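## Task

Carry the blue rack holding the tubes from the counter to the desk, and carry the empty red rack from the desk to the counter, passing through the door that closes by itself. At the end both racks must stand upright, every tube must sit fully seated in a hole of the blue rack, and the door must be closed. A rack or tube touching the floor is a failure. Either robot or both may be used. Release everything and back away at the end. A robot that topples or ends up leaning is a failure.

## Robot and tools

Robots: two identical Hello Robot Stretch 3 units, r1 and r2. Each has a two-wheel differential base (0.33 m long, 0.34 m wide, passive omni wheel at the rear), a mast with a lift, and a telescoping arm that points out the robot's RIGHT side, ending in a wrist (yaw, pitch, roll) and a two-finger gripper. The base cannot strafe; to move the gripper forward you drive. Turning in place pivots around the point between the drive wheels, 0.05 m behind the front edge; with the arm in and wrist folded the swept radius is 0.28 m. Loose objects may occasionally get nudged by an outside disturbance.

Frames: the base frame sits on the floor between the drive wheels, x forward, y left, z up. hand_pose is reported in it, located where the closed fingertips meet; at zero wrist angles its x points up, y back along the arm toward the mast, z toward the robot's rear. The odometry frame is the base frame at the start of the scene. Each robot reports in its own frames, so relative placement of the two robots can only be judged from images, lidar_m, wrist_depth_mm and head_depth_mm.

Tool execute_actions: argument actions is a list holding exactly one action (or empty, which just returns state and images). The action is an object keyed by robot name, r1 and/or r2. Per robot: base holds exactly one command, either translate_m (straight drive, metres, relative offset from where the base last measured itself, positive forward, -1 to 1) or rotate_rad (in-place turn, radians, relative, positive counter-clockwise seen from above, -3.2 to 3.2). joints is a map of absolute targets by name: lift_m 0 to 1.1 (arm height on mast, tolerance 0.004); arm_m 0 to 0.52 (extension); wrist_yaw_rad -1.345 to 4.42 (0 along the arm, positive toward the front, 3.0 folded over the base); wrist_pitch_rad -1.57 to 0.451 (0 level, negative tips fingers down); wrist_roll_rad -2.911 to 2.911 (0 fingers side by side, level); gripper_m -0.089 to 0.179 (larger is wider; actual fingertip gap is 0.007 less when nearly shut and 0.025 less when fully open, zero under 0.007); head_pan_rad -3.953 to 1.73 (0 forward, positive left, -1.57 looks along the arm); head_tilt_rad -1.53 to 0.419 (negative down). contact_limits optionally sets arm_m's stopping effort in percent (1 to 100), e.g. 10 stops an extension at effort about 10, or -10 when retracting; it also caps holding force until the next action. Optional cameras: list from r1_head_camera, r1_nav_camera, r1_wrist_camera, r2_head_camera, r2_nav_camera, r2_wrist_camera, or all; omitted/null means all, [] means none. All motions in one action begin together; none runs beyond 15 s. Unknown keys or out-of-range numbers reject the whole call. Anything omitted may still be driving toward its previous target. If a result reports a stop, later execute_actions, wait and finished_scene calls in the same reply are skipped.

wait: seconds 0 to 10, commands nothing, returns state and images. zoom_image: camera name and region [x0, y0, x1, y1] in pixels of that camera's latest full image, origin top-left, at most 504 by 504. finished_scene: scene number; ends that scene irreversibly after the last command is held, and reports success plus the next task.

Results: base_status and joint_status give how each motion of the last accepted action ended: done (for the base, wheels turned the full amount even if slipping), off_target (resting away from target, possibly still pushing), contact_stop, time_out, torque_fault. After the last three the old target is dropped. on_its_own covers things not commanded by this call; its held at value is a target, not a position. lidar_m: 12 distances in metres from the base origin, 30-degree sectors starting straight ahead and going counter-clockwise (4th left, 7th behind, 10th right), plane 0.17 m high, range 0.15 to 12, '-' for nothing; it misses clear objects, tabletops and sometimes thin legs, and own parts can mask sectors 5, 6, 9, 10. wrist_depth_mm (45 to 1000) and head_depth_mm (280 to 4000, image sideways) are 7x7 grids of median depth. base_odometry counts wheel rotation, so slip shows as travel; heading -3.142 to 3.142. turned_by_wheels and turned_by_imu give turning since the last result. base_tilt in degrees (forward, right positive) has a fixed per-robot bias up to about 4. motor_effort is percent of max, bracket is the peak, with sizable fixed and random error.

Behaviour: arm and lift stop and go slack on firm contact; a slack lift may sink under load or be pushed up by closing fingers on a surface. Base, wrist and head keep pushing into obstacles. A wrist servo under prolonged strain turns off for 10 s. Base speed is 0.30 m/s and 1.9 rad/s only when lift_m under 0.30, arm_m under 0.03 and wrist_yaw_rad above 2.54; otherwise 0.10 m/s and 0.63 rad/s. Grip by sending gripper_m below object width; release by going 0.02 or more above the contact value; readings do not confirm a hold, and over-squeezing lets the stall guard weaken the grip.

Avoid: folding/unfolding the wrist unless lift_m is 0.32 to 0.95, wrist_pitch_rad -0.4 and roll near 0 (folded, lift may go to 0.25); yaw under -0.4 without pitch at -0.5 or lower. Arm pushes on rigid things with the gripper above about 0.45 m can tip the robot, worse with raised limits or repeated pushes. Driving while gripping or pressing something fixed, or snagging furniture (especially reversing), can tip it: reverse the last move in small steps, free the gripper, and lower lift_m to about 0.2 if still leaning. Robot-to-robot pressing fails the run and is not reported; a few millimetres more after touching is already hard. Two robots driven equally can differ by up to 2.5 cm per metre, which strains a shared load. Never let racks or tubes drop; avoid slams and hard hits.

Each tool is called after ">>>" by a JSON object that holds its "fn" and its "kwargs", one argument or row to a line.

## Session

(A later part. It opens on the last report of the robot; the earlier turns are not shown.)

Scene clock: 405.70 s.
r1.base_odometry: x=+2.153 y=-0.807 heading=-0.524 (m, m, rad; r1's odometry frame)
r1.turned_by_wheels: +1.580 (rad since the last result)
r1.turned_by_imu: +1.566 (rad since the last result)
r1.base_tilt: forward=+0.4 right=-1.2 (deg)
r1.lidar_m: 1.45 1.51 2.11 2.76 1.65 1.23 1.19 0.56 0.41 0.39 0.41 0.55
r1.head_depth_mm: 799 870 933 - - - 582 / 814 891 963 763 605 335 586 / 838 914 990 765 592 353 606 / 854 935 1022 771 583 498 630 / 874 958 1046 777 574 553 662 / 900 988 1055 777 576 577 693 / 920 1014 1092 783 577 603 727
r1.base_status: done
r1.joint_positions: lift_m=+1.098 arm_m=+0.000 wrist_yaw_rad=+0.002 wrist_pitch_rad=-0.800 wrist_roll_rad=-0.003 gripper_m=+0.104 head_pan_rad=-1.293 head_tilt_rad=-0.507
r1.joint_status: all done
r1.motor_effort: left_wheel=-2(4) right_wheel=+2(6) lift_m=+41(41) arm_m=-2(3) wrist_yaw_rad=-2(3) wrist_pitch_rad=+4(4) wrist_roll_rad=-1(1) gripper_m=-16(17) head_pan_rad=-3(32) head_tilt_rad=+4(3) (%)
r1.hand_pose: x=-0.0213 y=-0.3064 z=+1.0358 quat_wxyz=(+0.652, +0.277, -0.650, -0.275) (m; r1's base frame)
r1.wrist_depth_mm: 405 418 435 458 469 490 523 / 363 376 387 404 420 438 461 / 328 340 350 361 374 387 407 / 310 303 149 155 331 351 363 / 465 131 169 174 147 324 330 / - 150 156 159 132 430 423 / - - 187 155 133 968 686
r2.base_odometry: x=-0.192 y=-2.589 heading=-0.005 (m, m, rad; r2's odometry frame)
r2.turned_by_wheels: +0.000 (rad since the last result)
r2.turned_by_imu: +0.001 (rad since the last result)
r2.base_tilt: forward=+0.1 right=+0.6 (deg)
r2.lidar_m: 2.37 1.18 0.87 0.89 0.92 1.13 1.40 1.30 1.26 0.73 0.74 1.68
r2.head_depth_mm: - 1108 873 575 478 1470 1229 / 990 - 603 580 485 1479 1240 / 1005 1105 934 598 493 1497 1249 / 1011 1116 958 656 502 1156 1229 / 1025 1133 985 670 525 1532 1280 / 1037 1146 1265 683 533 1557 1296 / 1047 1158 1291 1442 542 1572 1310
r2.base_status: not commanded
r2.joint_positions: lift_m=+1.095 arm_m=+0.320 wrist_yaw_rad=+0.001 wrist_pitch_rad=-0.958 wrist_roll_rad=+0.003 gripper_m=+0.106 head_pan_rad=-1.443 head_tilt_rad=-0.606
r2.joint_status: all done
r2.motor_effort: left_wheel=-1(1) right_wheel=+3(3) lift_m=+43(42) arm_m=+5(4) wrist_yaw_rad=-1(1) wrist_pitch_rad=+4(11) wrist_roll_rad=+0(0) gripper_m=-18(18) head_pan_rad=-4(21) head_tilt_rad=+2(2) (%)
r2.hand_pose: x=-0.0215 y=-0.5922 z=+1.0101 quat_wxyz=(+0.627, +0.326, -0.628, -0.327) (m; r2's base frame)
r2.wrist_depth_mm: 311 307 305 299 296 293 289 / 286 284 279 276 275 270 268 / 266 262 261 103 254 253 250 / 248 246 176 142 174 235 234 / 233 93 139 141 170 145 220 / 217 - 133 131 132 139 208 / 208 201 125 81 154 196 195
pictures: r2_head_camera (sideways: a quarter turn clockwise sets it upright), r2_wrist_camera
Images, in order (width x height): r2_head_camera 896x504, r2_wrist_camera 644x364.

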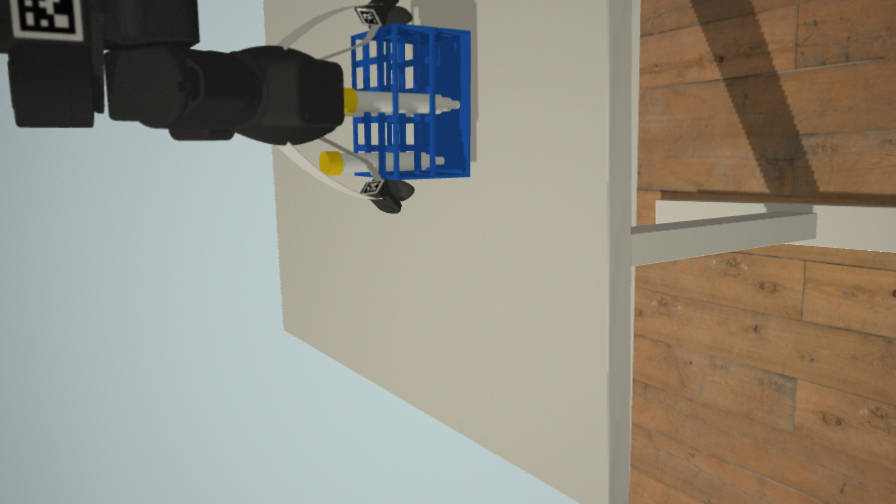

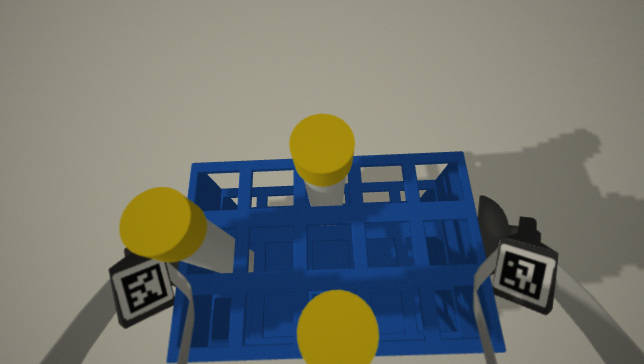

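>>> {"fn": "execute_actions", "kwargs": {
  "actions": [
    {"r2": {"joints": {"lift_m": 1.087}}, "r1": {"joints": {"arm_m": 0.3}}}
  ],
  "cameras": ["r2_head_camera"]
}}

Scene clock: 410.83 s.
r1.base_odometry: x=+2.153 y=-0.807 heading=-0.524 (m, m, rad; r1's odometry frame)
r1.turned_by_wheels: +0.000 (rad since the last result)
r1.turned_by_imu: -0.001 (rad since the last result)
r1.base_tilt: forward=+0.4 right=-1.2 (deg)
r1.lidar_m: 1.44 1.52 2.11 2.76 1.65 1.22 1.19 0.56 0.41 0.39 0.41 0.56
r1.head_depth_mm: 780 - - 606 566 468 558 / 815 887 948 626 570 483 581 / 835 911 995 730 571 498 605 / 850 937 1020 770 574 501 633 / 876 957 1035 775 575 553 663 / 895 986 1067 776 578 579 692 / 917 1008 1094 778 579 600 727
r1.base_status: not commanded
r1.joint_positions: lift_m=+1.098 arm_m=+0.300 wrist_yaw_rad=+0.000 wrist_pitch_rad=-0.800 wrist_roll_rad=-0.003 gripper_m=+0.104 head_pan_rad=-1.293 head_tilt_rad=-0.507
r1.joint_status: all done
r1.motor_effort: left_wheel=-2(1) right_wheel=+2(2) lift_m=+42(41) arm_m=+4(7) wrist_yaw_rad=+0(2) wrist_pitch_rad=+4(4) wrist_roll_rad=-1(1) gripper_m=-17(17) head_pan_rad=-4(3) head_tilt_rad=+3(3) (%)
r1.hand_pose: x=-0.0215 y=-0.6057 z=+1.0358 quat_wxyz=(+0.652, +0.276, -0.650, -0.275) (m; r1's base frame)
r1.wrist_depth_mm: 402 417 430 449 479 478 464 / 364 375 385 403 413 434 455 / 327 337 347 360 373 387 403 / 304 301 149 156 331 350 362 / - 132 168 174 147 323 329 / 254 150 156 158 132 296 302 / 240 242 187 155 133 267 279
r2.base_odometry: x=-0.192 y=-2.589 heading=-0.005 (m, m, rad; r2's odometry frame)
r2.turned_by_wheels: +0.000 (rad since the last result)
r2.turned_by_imu: +0.001 (rad since the last result)
r2.base_tilt: forward=+0.1 right=+0.6 (deg)
r2.lidar_m: 2.37 1.19 0.87 0.90 0.92 1.13 1.40 1.31 1.27 0.73 0.74 1.68
r2.head_depth_mm: - - 870 584 479 1465 1232 / 968 - 592 581 485 1487 1242 / 1005 1098 941 604 492 1504 1249 / 1017 1113 958 658 502 1151 1232 / 1023 1130 985 668 526 1535 1282 / 1038 1141 1257 682 534 1545 1298 / 1047 1160 1291 1449 542 1571 1306
r2.base_status: not commanded
r2.joint_positions: lift_m=+1.087 arm_m=+0.320 wrist_yaw_rad=+0.001 wrist_pitch_rad=-0.959 wrist_roll_rad=+0.003 gripper_m=+0.106 head_pan_rad=-1.443 head_tilt_rad=-0.606
r2.joint_status: all done
r2.motor_effort: left_wheel=-1(1) right_wheel=+1(2) lift_m=+33(38) arm_m=+4(4) wrist_yaw_rad=-1(1) wrist_pitch_rad=+5(5) wrist_roll_rad=+0(0) gripper_m=-18(18) head_pan_rad=-4(5) head_tilt_rad=+1(2) (%)
r2.hand_pose: x=-0.0215 y=-0.5921 z=+1.0023 quat_wxyz=(+0.627, +0.326, -0.628, -0.327) (m; r2's base frame)
r2.wrist_depth_mm: 299 297 292 286 284 281 275 / 276 271 272 267 264 261 260 / 255 252 251 103 246 243 242 / 237 238 176 142 174 226 224 / 224 93 138 140 170 145 211 / 211 - 133 130 131 140 199 / 199 195 124 81 155 188 189
pictures: r2_head_camera (sideways: a quarter turn clockwise sets it upright)
Images, in order (width x height): r2_head_camera 896x504.

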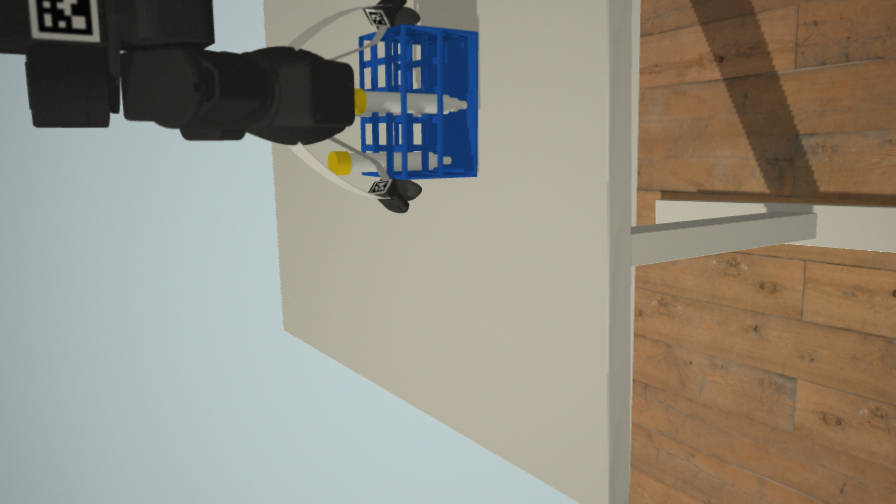

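>>> {"fn": "execute_actions", "kwargs": {
  "actions": [
    {"r2": {"joints": {"lift_m": 1.083}}, "r1": {"joints": {"lift_m": 1.027}}}
  ],
  "cameras": []
}}

Scene clock: 414.37 s.
r1.base_odometry: x=+2.153 y=-0.807 heading=-0.524 (m, m, rad; r1's odometry frame)
r1.turned_by_wheels: +0.000 (rad since the last result)
r1.turned_by_imu: -0.001 (rad since the last result)
r1.base_tilt: forward=+0.4 right=-1.3 (deg)
r1.lidar_m: 1.45 1.51 2.10 2.76 1.65 1.23 1.19 0.56 0.41 0.39 0.41 0.56
r1.head_depth_mm: 799 854 - 633 567 468 561 / 817 888 963 653 571 482 581 / 835 913 988 767 570 497 606 / 855 940 1021 772 574 501 631 / 874 957 1038 773 573 555 662 / 898 983 1060 776 577 575 693 / 921 1018 1089 783 578 598 727
r1.base_status: not commanded
r1.joint_positions: lift_m=+1.027 arm_m=+0.300 wrist_yaw_rad=+0.000 wrist_pitch_rad=-0.800 wrist_roll_rad=-0.003 gripper_m=+0.104 head_pan_rad=-1.293 head_tilt_rad=-0.507
r1.joint_status: all done
r1.motor_effort: left_wheel=-1(1) right_wheel=+2(2) lift_m=+28(37) arm_m=+4(3) wrist_yaw_rad=+0(0) wrist_pitch_rad=+4(4) wrist_roll_rad=-1(1) gripper_m=-17(17) head_pan_rad=-3(3) head_tilt_rad=+3(3) (%)
r1.hand_pose: x=-0.0215 y=-0.6057 z=+0.9653 quat_wxyz=(+0.652, +0.276, -0.650, -0.275) (m; r1's base frame)
r1.wrist_depth_mm: 303 312 327 339 352 372 393 / 270 280 291 298 311 325 340 / 245 253 262 271 282 291 303 / 226 226 149 156 247 263 275 / - 131 168 175 148 242 249 / 192 150 156 159 132 223 226 / 179 181 182 154 133 199 209
r2.base_odometry: x=-0.192 y=-2.589 heading=-0.005 (m, m, rad; r2's odometry frame)
r2.turned_by_wheels: +0.000 (rad since the last result)
r2.turned_by_imu: +0.001 (rad since the last result)
r2.base_tilt: forward=+0.1 right=+0.6 (deg)
r2.lidar_m: 2.37 1.19 0.86 0.89 0.92 1.13 1.40 1.30 1.27 0.73 0.74 1.68
r2.head_depth_mm: - - 876 579 478 1462 1232 / 970 - - 583 486 1487 1245 / 1001 1105 936 607 493 1496 1251 / 1013 1116 959 658 503 1153 1235 / 1027 1137 987 668 526 1544 1287 / 1038 1143 1260 685 534 1556 1296 / 1046 1154 1290 1444 542 1566 1302
r2.base_status: not commanded
r2.joint_positions: lift_m=+1.083 arm_m=+0.320 wrist_yaw_rad=+0.001 wrist_pitch_rad=-0.955 wrist_roll_rad=+0.004 gripper_m=+0.106 head_pan_rad=-1.443 head_tilt_rad=-0.606
r2.joint_status: all done
r2.motor_effort: left_wheel=-1(1) right_wheel=+2(2) lift_m=+27(33) arm_m=+4(4) wrist_yaw_rad=-1(1) wrist_pitch_rad=+2(4) wrist_roll_rad=+0(0) gripper_m=-18(19) head_pan_rad=-4(5) head_tilt_rad=+3(1) (%)
r2.hand_pose: x=-0.0215 y=-0.5929 z=+0.9990 quat_wxyz=(+0.627, +0.325, -0.629, -0.326) (m; r2's base frame)
r2.wrist_depth_mm: 299 294 289 285 283 279 274 / 275 270 270 263 260 259 255 / 253 250 248 104 243 241 239 / 236 234 177 144 173 227 223 / 219 94 139 141 171 144 210 / 208 - 133 130 130 140 197 / 198 192 124 81 154 184 187
pictures: none
No camera images: the call's "cameras" was empty. Leave "cameras" out to get every camera's image.

>>> {"fn": "execute_actions", "kwargs": {
  "actions": [
    {"r2": {"joints": {"gripper_m": 0.179}}, "r1": {"joints": {"lift_m": 1.022}}}
  ],
  "cameras": ["r2_wrist_camera"]
}}

Scene clock: 417.20 s.
r1.base_odometry: x=+2.153 y=-0.807 heading=-0.525 (m, m, rad; r1's odometry frame)
r1.turned_by_wheels: +0.000 (rad since the last result)
r1.turned_by_imu: -0.001 (rad since the last result)
r1.base_tilt: forward=+0.4 right=-1.2 (deg)
r1.lidar_m: 1.44 1.51 2.10 2.76 1.65 1.23 1.19 0.56 0.41 0.39 0.40 0.56
r1.head_depth_mm: 797 853 - 656 568 469 557 / 812 892 965 625 571 482 581 / 836 910 990 769 573 498 606 / 857 932 1014 772 573 499 631 / 874 956 1039 774 574 555 660 / 891 985 1067 778 577 577 693 / 922 1015 1097 776 578 601 728
r1.base_status: not commanded
r1.joint_positions: lift_m=+1.022 arm_m=+0.300 wrist_yaw_rad=+0.000 wrist_pitch_rad=-0.794 wrist_roll_rad=-0.003 gripper_m=+0.104 head_pan_rad=-1.293 head_tilt_rad=-0.507
r1.joint_status: all done
r1.motor_effort: left_wheel=-2(1) right_wheel=+2(2) lift_m=+26(28) arm_m=+4(4) wrist_yaw_rad=+0(0) wrist_pitch_rad=+2(4) wrist_roll_rad=-1(1) gripper_m=-17(16) head_pan_rad=-4(4) head_tilt_rad=+3(3) (%)
r1.hand_pose: x=-0.0215 y=-0.6069 z=+0.9614 quat_wxyz=(+0.653, +0.274, -0.651, -0.273) (m; r1's base frame)
r1.wrist_depth_mm: 298 310 319 339 353 368 390 / 267 276 287 299 310 322 342 / 243 249 259 268 277 287 298 / 224 224 168 186 241 257 267 / - 132 169 174 147 239 242 / 186 150 156 159 134 221 222 / 177 177 178 150 133 196 206
r2.base_odometry: x=-0.192 y=-2.589 heading=-0.005 (m, m, rad; r2's odometry frame)
r2.turned_by_wheels: +0.000 (rad since the last result)
r2.turned_by_imu: +0.000 (rad since the last result)
r2.base_tilt: forward=+0.1 right=+0.6 (deg)
r2.lidar_m: 2.37 1.18 0.87 0.89 0.92 1.13 1.40 1.30 1.27 0.73 0.74 1.68
r2.head_depth_mm: - - 873 581 478 1461 1231 / 967 - - 581 485 1482 1244 / 1002 1104 935 609 492 1502 1248 / 1009 1124 958 654 500 1159 1231 / 1026 1125 984 669 526 1544 1281 / 1039 1147 1263 686 534 1552 1297 / 1048 1154 1288 1442 542 1574 1311
r2.base_status: not commanded
r2.joint_positions: lift_m=+1.083 arm_m=+0.320 wrist_yaw_rad=+0.001 wrist_pitch_rad=-0.955 wrist_roll_rad=+0.003 gripper_m=+0.179 head_pan_rad=-1.443 head_tilt_rad=-0.606
r2.joint_status: all done
r2.motor_effort: left_wheel=-2(2) right_wheel=+3(2) lift_m=+31(31) arm_m=+4(4) wrist_yaw_rad=-1(2) wrist_pitch_rad=+3(3) wrist_roll_rad=+0(0) gripper_m=+1(87) head_pan_rad=-4(5) head_tilt_rad=+3(1) (%)
r2.hand_pose: x=-0.0215 y=-0.5929 z=+0.9989 quat_wxyz=(+0.627, +0.325, -0.629, -0.326) (m; r2's base frame)
r2.wrist_depth_mm: 297 294 291 287 281 281 274 / 272 267 266 263 262 259 255 / 253 251 247 103 241 240 237 / 235 233 158 144 155 224 221 / 219 93 138 141 169 206 210 / 209 200 131 129 131 147 - / 192 191 126 80 152 183 184
pictures: r2_wrist_camera
Images, in order (width x height): r2_wrist_camera 644x364.

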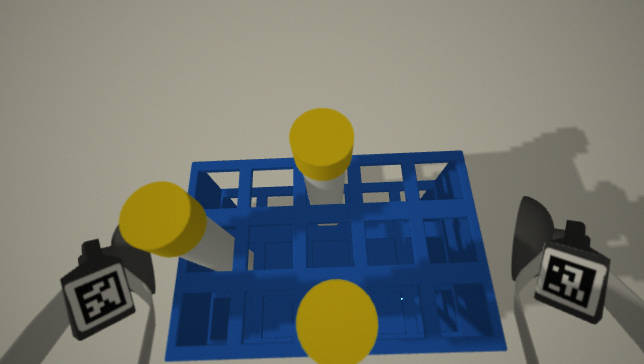

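>>> {"fn": "execute_actions", "kwargs": {
  "actions": [
    {"r2": {"joints": {"arm_m": 0.2, "lift_m": 1.098}}, "r1": {"joints": {"gripper_m": 0.179}}}
  ],
  "cameras": ["r1_wrist_camera", "r2_wrist_camera"]
}}

>>> {"fn": "execute_actions", "kwargs": {
  "actions": [
    {"r2": {"joints": {"arm_m": 0.0, "wrist_yaw_rad": 1.6, "head_pan_rad": -1.57}}, "r1": {"joints": {"lift_m": 1.098, "arm_m": 0.05}}}
  ]
}}

Scene clock: 423.60 s.
r1.base_odometry: x=+2.153 y=-0.807 heading=-0.525 (m, m, rad; r1's odometry frame)
r1.turned_by_wheels: +0.000 (rad since the last result)
r1.turned_by_imu: -0.001 (rad since the last result)
r1.base_tilt: forward=+0.4 right=-1.2 (deg)
r1.lidar_m: 1.45 1.51 2.11 2.75 1.64 1.22 1.19 0.55 0.41 0.39 0.41 0.56
r1.head_depth_mm: 800 853 - 664 568 468 560 / 816 892 965 665 570 481 580 / 837 913 992 749 571 499 605 / 858 937 1023 770 572 500 631 / 875 963 1044 776 574 555 663 / 898 983 1059 776 577 578 695 / 914 1014 1095 781 580 602 729
r1.base_status: not commanded
r1.joint_positions: lift_m=+1.022 arm_m=+0.300 wrist_yaw_rad=+0.000 wrist_pitch_rad=-0.795 wrist_roll_rad=-0.003 gripper_m=+0.179 head_pan_rad=-1.293 head_tilt_rad=-0.507
r1.joint_status: all done
r1.motor_effort: left_wheel=-1(1) right_wheel=+2(2) lift_m=+27(27) arm_m=+3(4) wrist_yaw_rad=+0(1) wrist_pitch_rad=+3(3) wrist_roll_rad=-1(1) gripper_m=+0(89) head_pan_rad=-3(3) head_tilt_rad=+3(3) (%)
r1.hand_pose: x=-0.0215 y=-0.6068 z=+0.9612 quat_wxyz=(+0.653, +0.274, -0.651, -0.274) (m; r1's base frame)
r1.wrist_depth_mm: 297 306 319 337 350 368 387 / 265 274 285 298 311 326 336 / 241 247 256 267 276 284 299 / 224 222 154 159 243 258 267 / - 153 142 176 151 239 243 / 189 147 161 158 139 - 223 / 177 177 148 149 132 196 207
r2.base_odometry: x=-0.192 y=-2.589 heading=-0.005 (m, m, rad; r2's odometry frame)
r2.turned_by_wheels: +0.000 (rad since the last result)
r2.turned_by_imu: +0.001 (rad since the last result)
r2.base_tilt: forward=+0.1 right=+0.6 (deg)
r2.lidar_m: 2.37 1.18 0.87 0.90 0.92 1.13 1.40 1.31 1.27 0.73 0.74 1.68
r2.head_depth_mm: - - - 584 478 1468 1229 / 999 - - 586 486 1478 1244 / 1003 1107 937 610 492 1493 1251 / 1017 1120 957 661 501 1150 1236 / 1025 1130 983 669 526 1529 1278 / 1036 1146 1269 682 534 1552 1299 / 1046 1151 1295 1440 543 1567 1309
r2.base_status: not commanded
r2.joint_positions: lift_m=+1.098 arm_m=+0.200 wrist_yaw_rad=+0.001 wrist_pitch_rad=-0.955 wrist_roll_rad=+0.003 gripper_m=+0.179 head_pan_rad=-1.443 head_tilt_rad=-0.606
r2.joint_status: all done
r2.motor_effort: left_wheel=-2(1) right_wheel=+2(2) lift_m=+47(50) arm_m=-2(5) wrist_yaw_rad=-1(1) wrist_pitch_rad=+3(3) wrist_roll_rad=+0(0) gripper_m=+1(0) head_pan_rad=-4(4) head_tilt_rad=+1(2) (%)
r2.hand_pose: x=-0.0215 y=-0.4736 z=+1.0134 quat_wxyz=(+0.627, +0.325, -0.629, -0.326) (m; r2's base frame)
r2.wrist_depth_mm: 315 312 202 200 292 298 295 / 292 287 197 185 213 275 271 / 270 267 250 217 251 257 255 / 251 249 248 245 242 240 235 / 234 235 230 228 227 226 225 / 223 218 218 217 213 212 - / 207 206 206 204 203 200 197
pictures: r1_wrist_camera, r2_wrist_camera
Images, in order (width x height): r1_wrist_camera 644x364, r2_wrist_camera 644x364.

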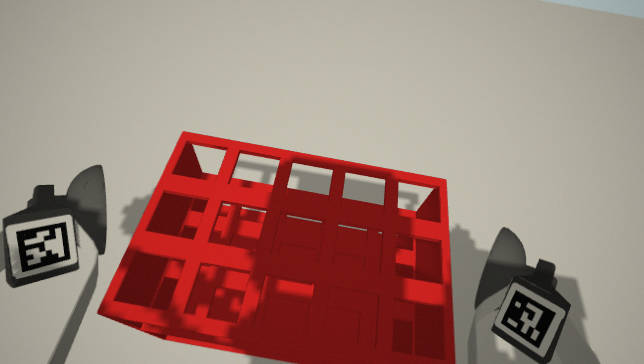

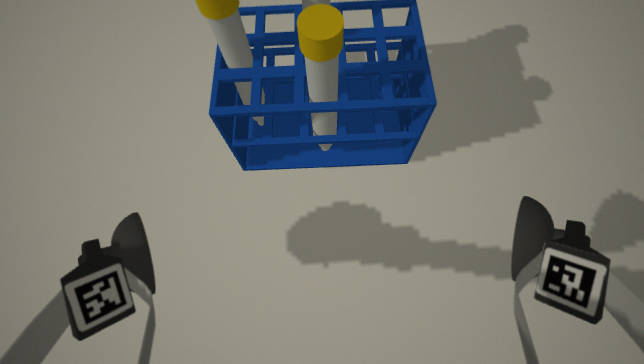

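Scene clock: 426.67 s.
r1.base_odometry: x=+2.153 y=-0.807 heading=-0.525 (m, m, rad; r1's odometry frame)
r1.turned_by_wheels: +0.000 (rad since the last result)
r1.turned_by_imu: -0.001 (rad since the last result)
r1.base_tilt: forward=+0.4 right=-1.2 (deg)
r1.lidar_m: 1.44 1.51 2.11 2.76 1.64 1.23 1.19 0.56 0.41 0.39 0.41 0.55
r1.head_depth_mm: 799 869 - - - 466 559 / 819 889 963 765 550 482 582 / 839 912 994 769 551 500 605 / 856 933 1016 772 553 500 631 / 874 958 1040 773 575 555 661 / 896 984 1057 775 577 579 693 / 919 1012 1098 781 579 603 730
r1.base_status: not commanded
r1.joint_positions: lift_m=+1.098 arm_m=+0.050 wrist_yaw_rad=+0.000 wrist_pitch_rad=-0.795 wrist_roll_rad=-0.003 gripper_m=+0.179 head_pan_rad=-1.293 head_tilt_rad=-0.507
r1.joint_status: all done
r1.motor_effort: left_wheel=-1(2) right_wheel=+2(2) lift_m=+44(47) arm_m=-4(3) wrist_yaw_rad=+0(0) wrist_pitch_rad=+3(2) wrist_roll_rad=-1(1) gripper_m=+0(1) head_pan_rad=-3(3) head_tilt_rad=+3(3) (%)
r1.hand_pose: x=-0.0215 y=-0.3576 z=+1.0366 quat_wxyz=(+0.653, +0.274, -0.651, -0.274) (m; r1's base frame)
r1.wrist_depth_mm: 405 419 438 354 479 503 532 / 366 379 390 380 413 442 461 / 332 340 352 364 375 392 414 / 309 314 324 330 342 356 368 / - 288 296 303 312 321 331 / 623 472 407 289 293 - 306 / - - 930 727 571 593 428
r2.base_odometry: x=-0.192 y=-2.589 heading=-0.005 (m, m, rad; r2's odometry frame)
r2.turned_by_wheels: +0.000 (rad since the last result)
r2.turned_by_imu: +0.000 (rad since the last result)
r2.base_tilt: forward=+0.1 right=+0.6 (deg)
r2.lidar_m: 2.36 1.18 0.87 0.89 0.92 1.13 1.40 1.30 1.27 0.73 0.74 1.68
r2.head_depth_mm: - - - - - - - / - - - - - - - / - - - 597 530 - - / 1008 1105 956 604 518 - - / 1009 1110 986 671 542 - - / 1005 1109 1022 683 - - 1272 / 1008 1102 1203 698 - - 1281
r2.base_status: not commanded
r2.joint_positions: lift_m=+1.098 arm_m=+0.000 wrist_yaw_rad=+1.598 wrist_pitch_rad=-0.955 wrist_roll_rad=+0.003 gripper_m=+0.179 head_pan_rad=-1.563 head_tilt_rad=-0.606
r2.joint_status: all done
r2.motor_effort: left_wheel=-1(1) right_wheel=+3(2) lift_m=+46(47) arm_m=-4(4) wrist_yaw_rad=+2(2) wrist_pitch_rad=+2(2) wrist_roll_rad=+0(0) gripper_m=+1(1) head_pan_rad=-4(20) head_tilt_rad=+0(3) (%)
r2.hand_pose: x=+0.1069 y=-0.1421 z=+1.0134 quat_wxyz=(+0.671, +0.677, -0.206, +0.222) (m; r2's base frame)
r2.wrist_depth_mm: - - - - - - - / - - - - - - 282 / - - - - - - 276 / - - - - - - - / - - - - - - - / - - - - - - - / - - - - - - -
pictures: r1_head_camera (sideways: a quarter turn clockwise sets it upright), r1_nav_camera (sideways: a quarter turn counterclockwise sets it upright), r1_wrist_camera, r2_head_camera (sideways: a quarter turn clockwise sets it upright), r2_nav_camera (sideways: a quarter turn counterclockwise sets it upright), r2_wrist_camera
Images, in order (width x height): r1_head_camera 896x504, r1_nav_camera 672x504, r1_wrist_camera 644x364, r2_head_camera 896x504, r2_nav_camera 672x504, r2_wrist_camera 644x364.

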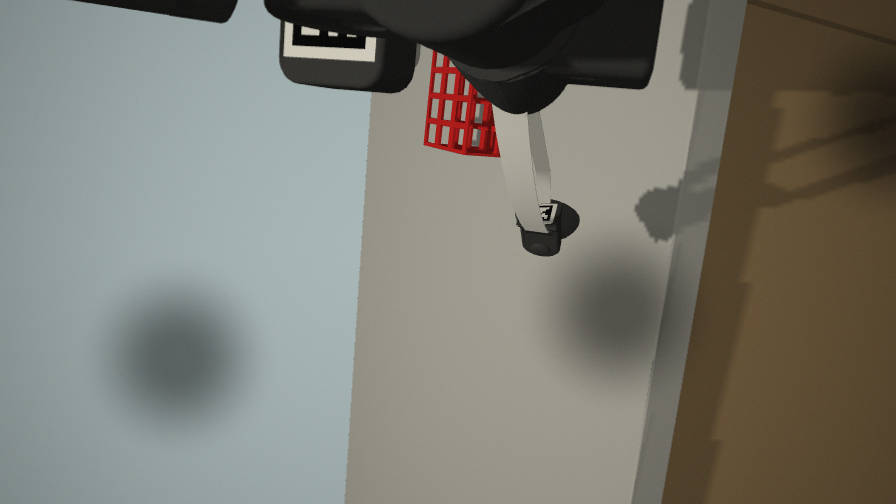

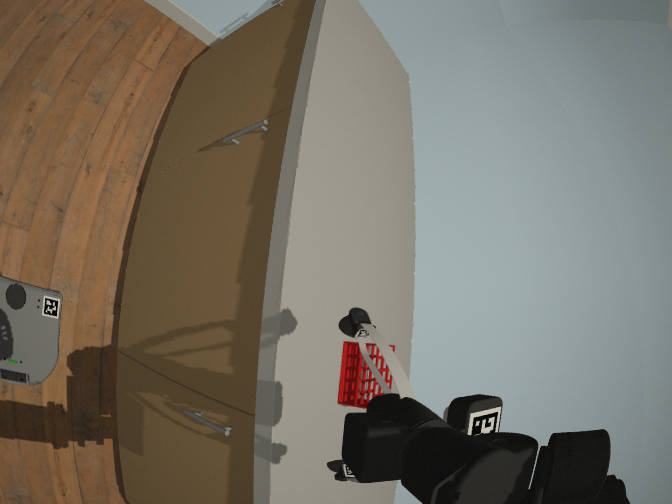

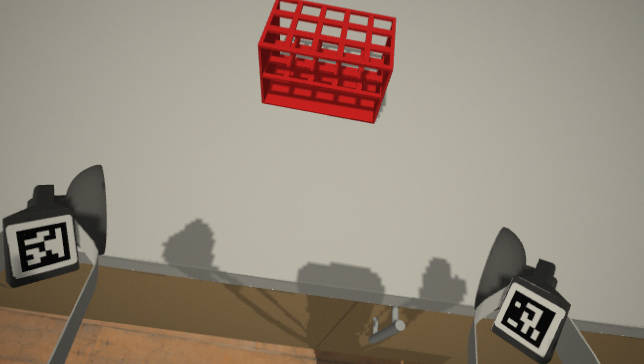

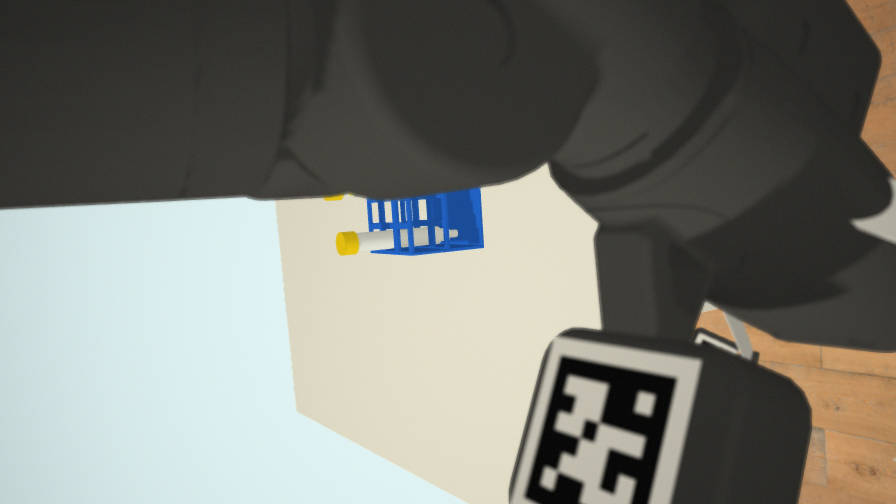

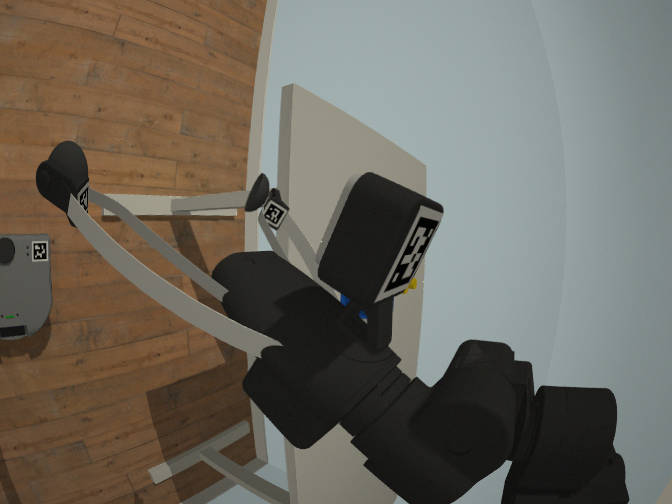

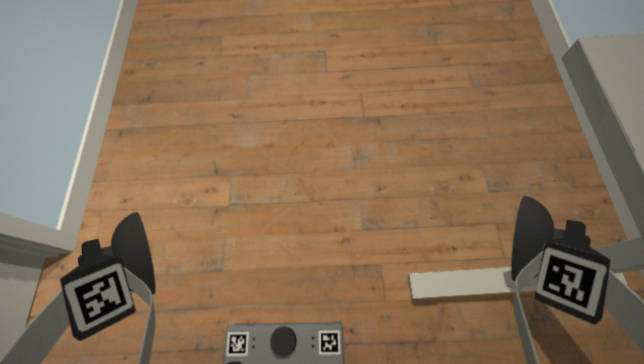

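>>> {"fn": "finished_scene", "kwargs": {
  "scene": 2
}}

The scene is finished: the task was done.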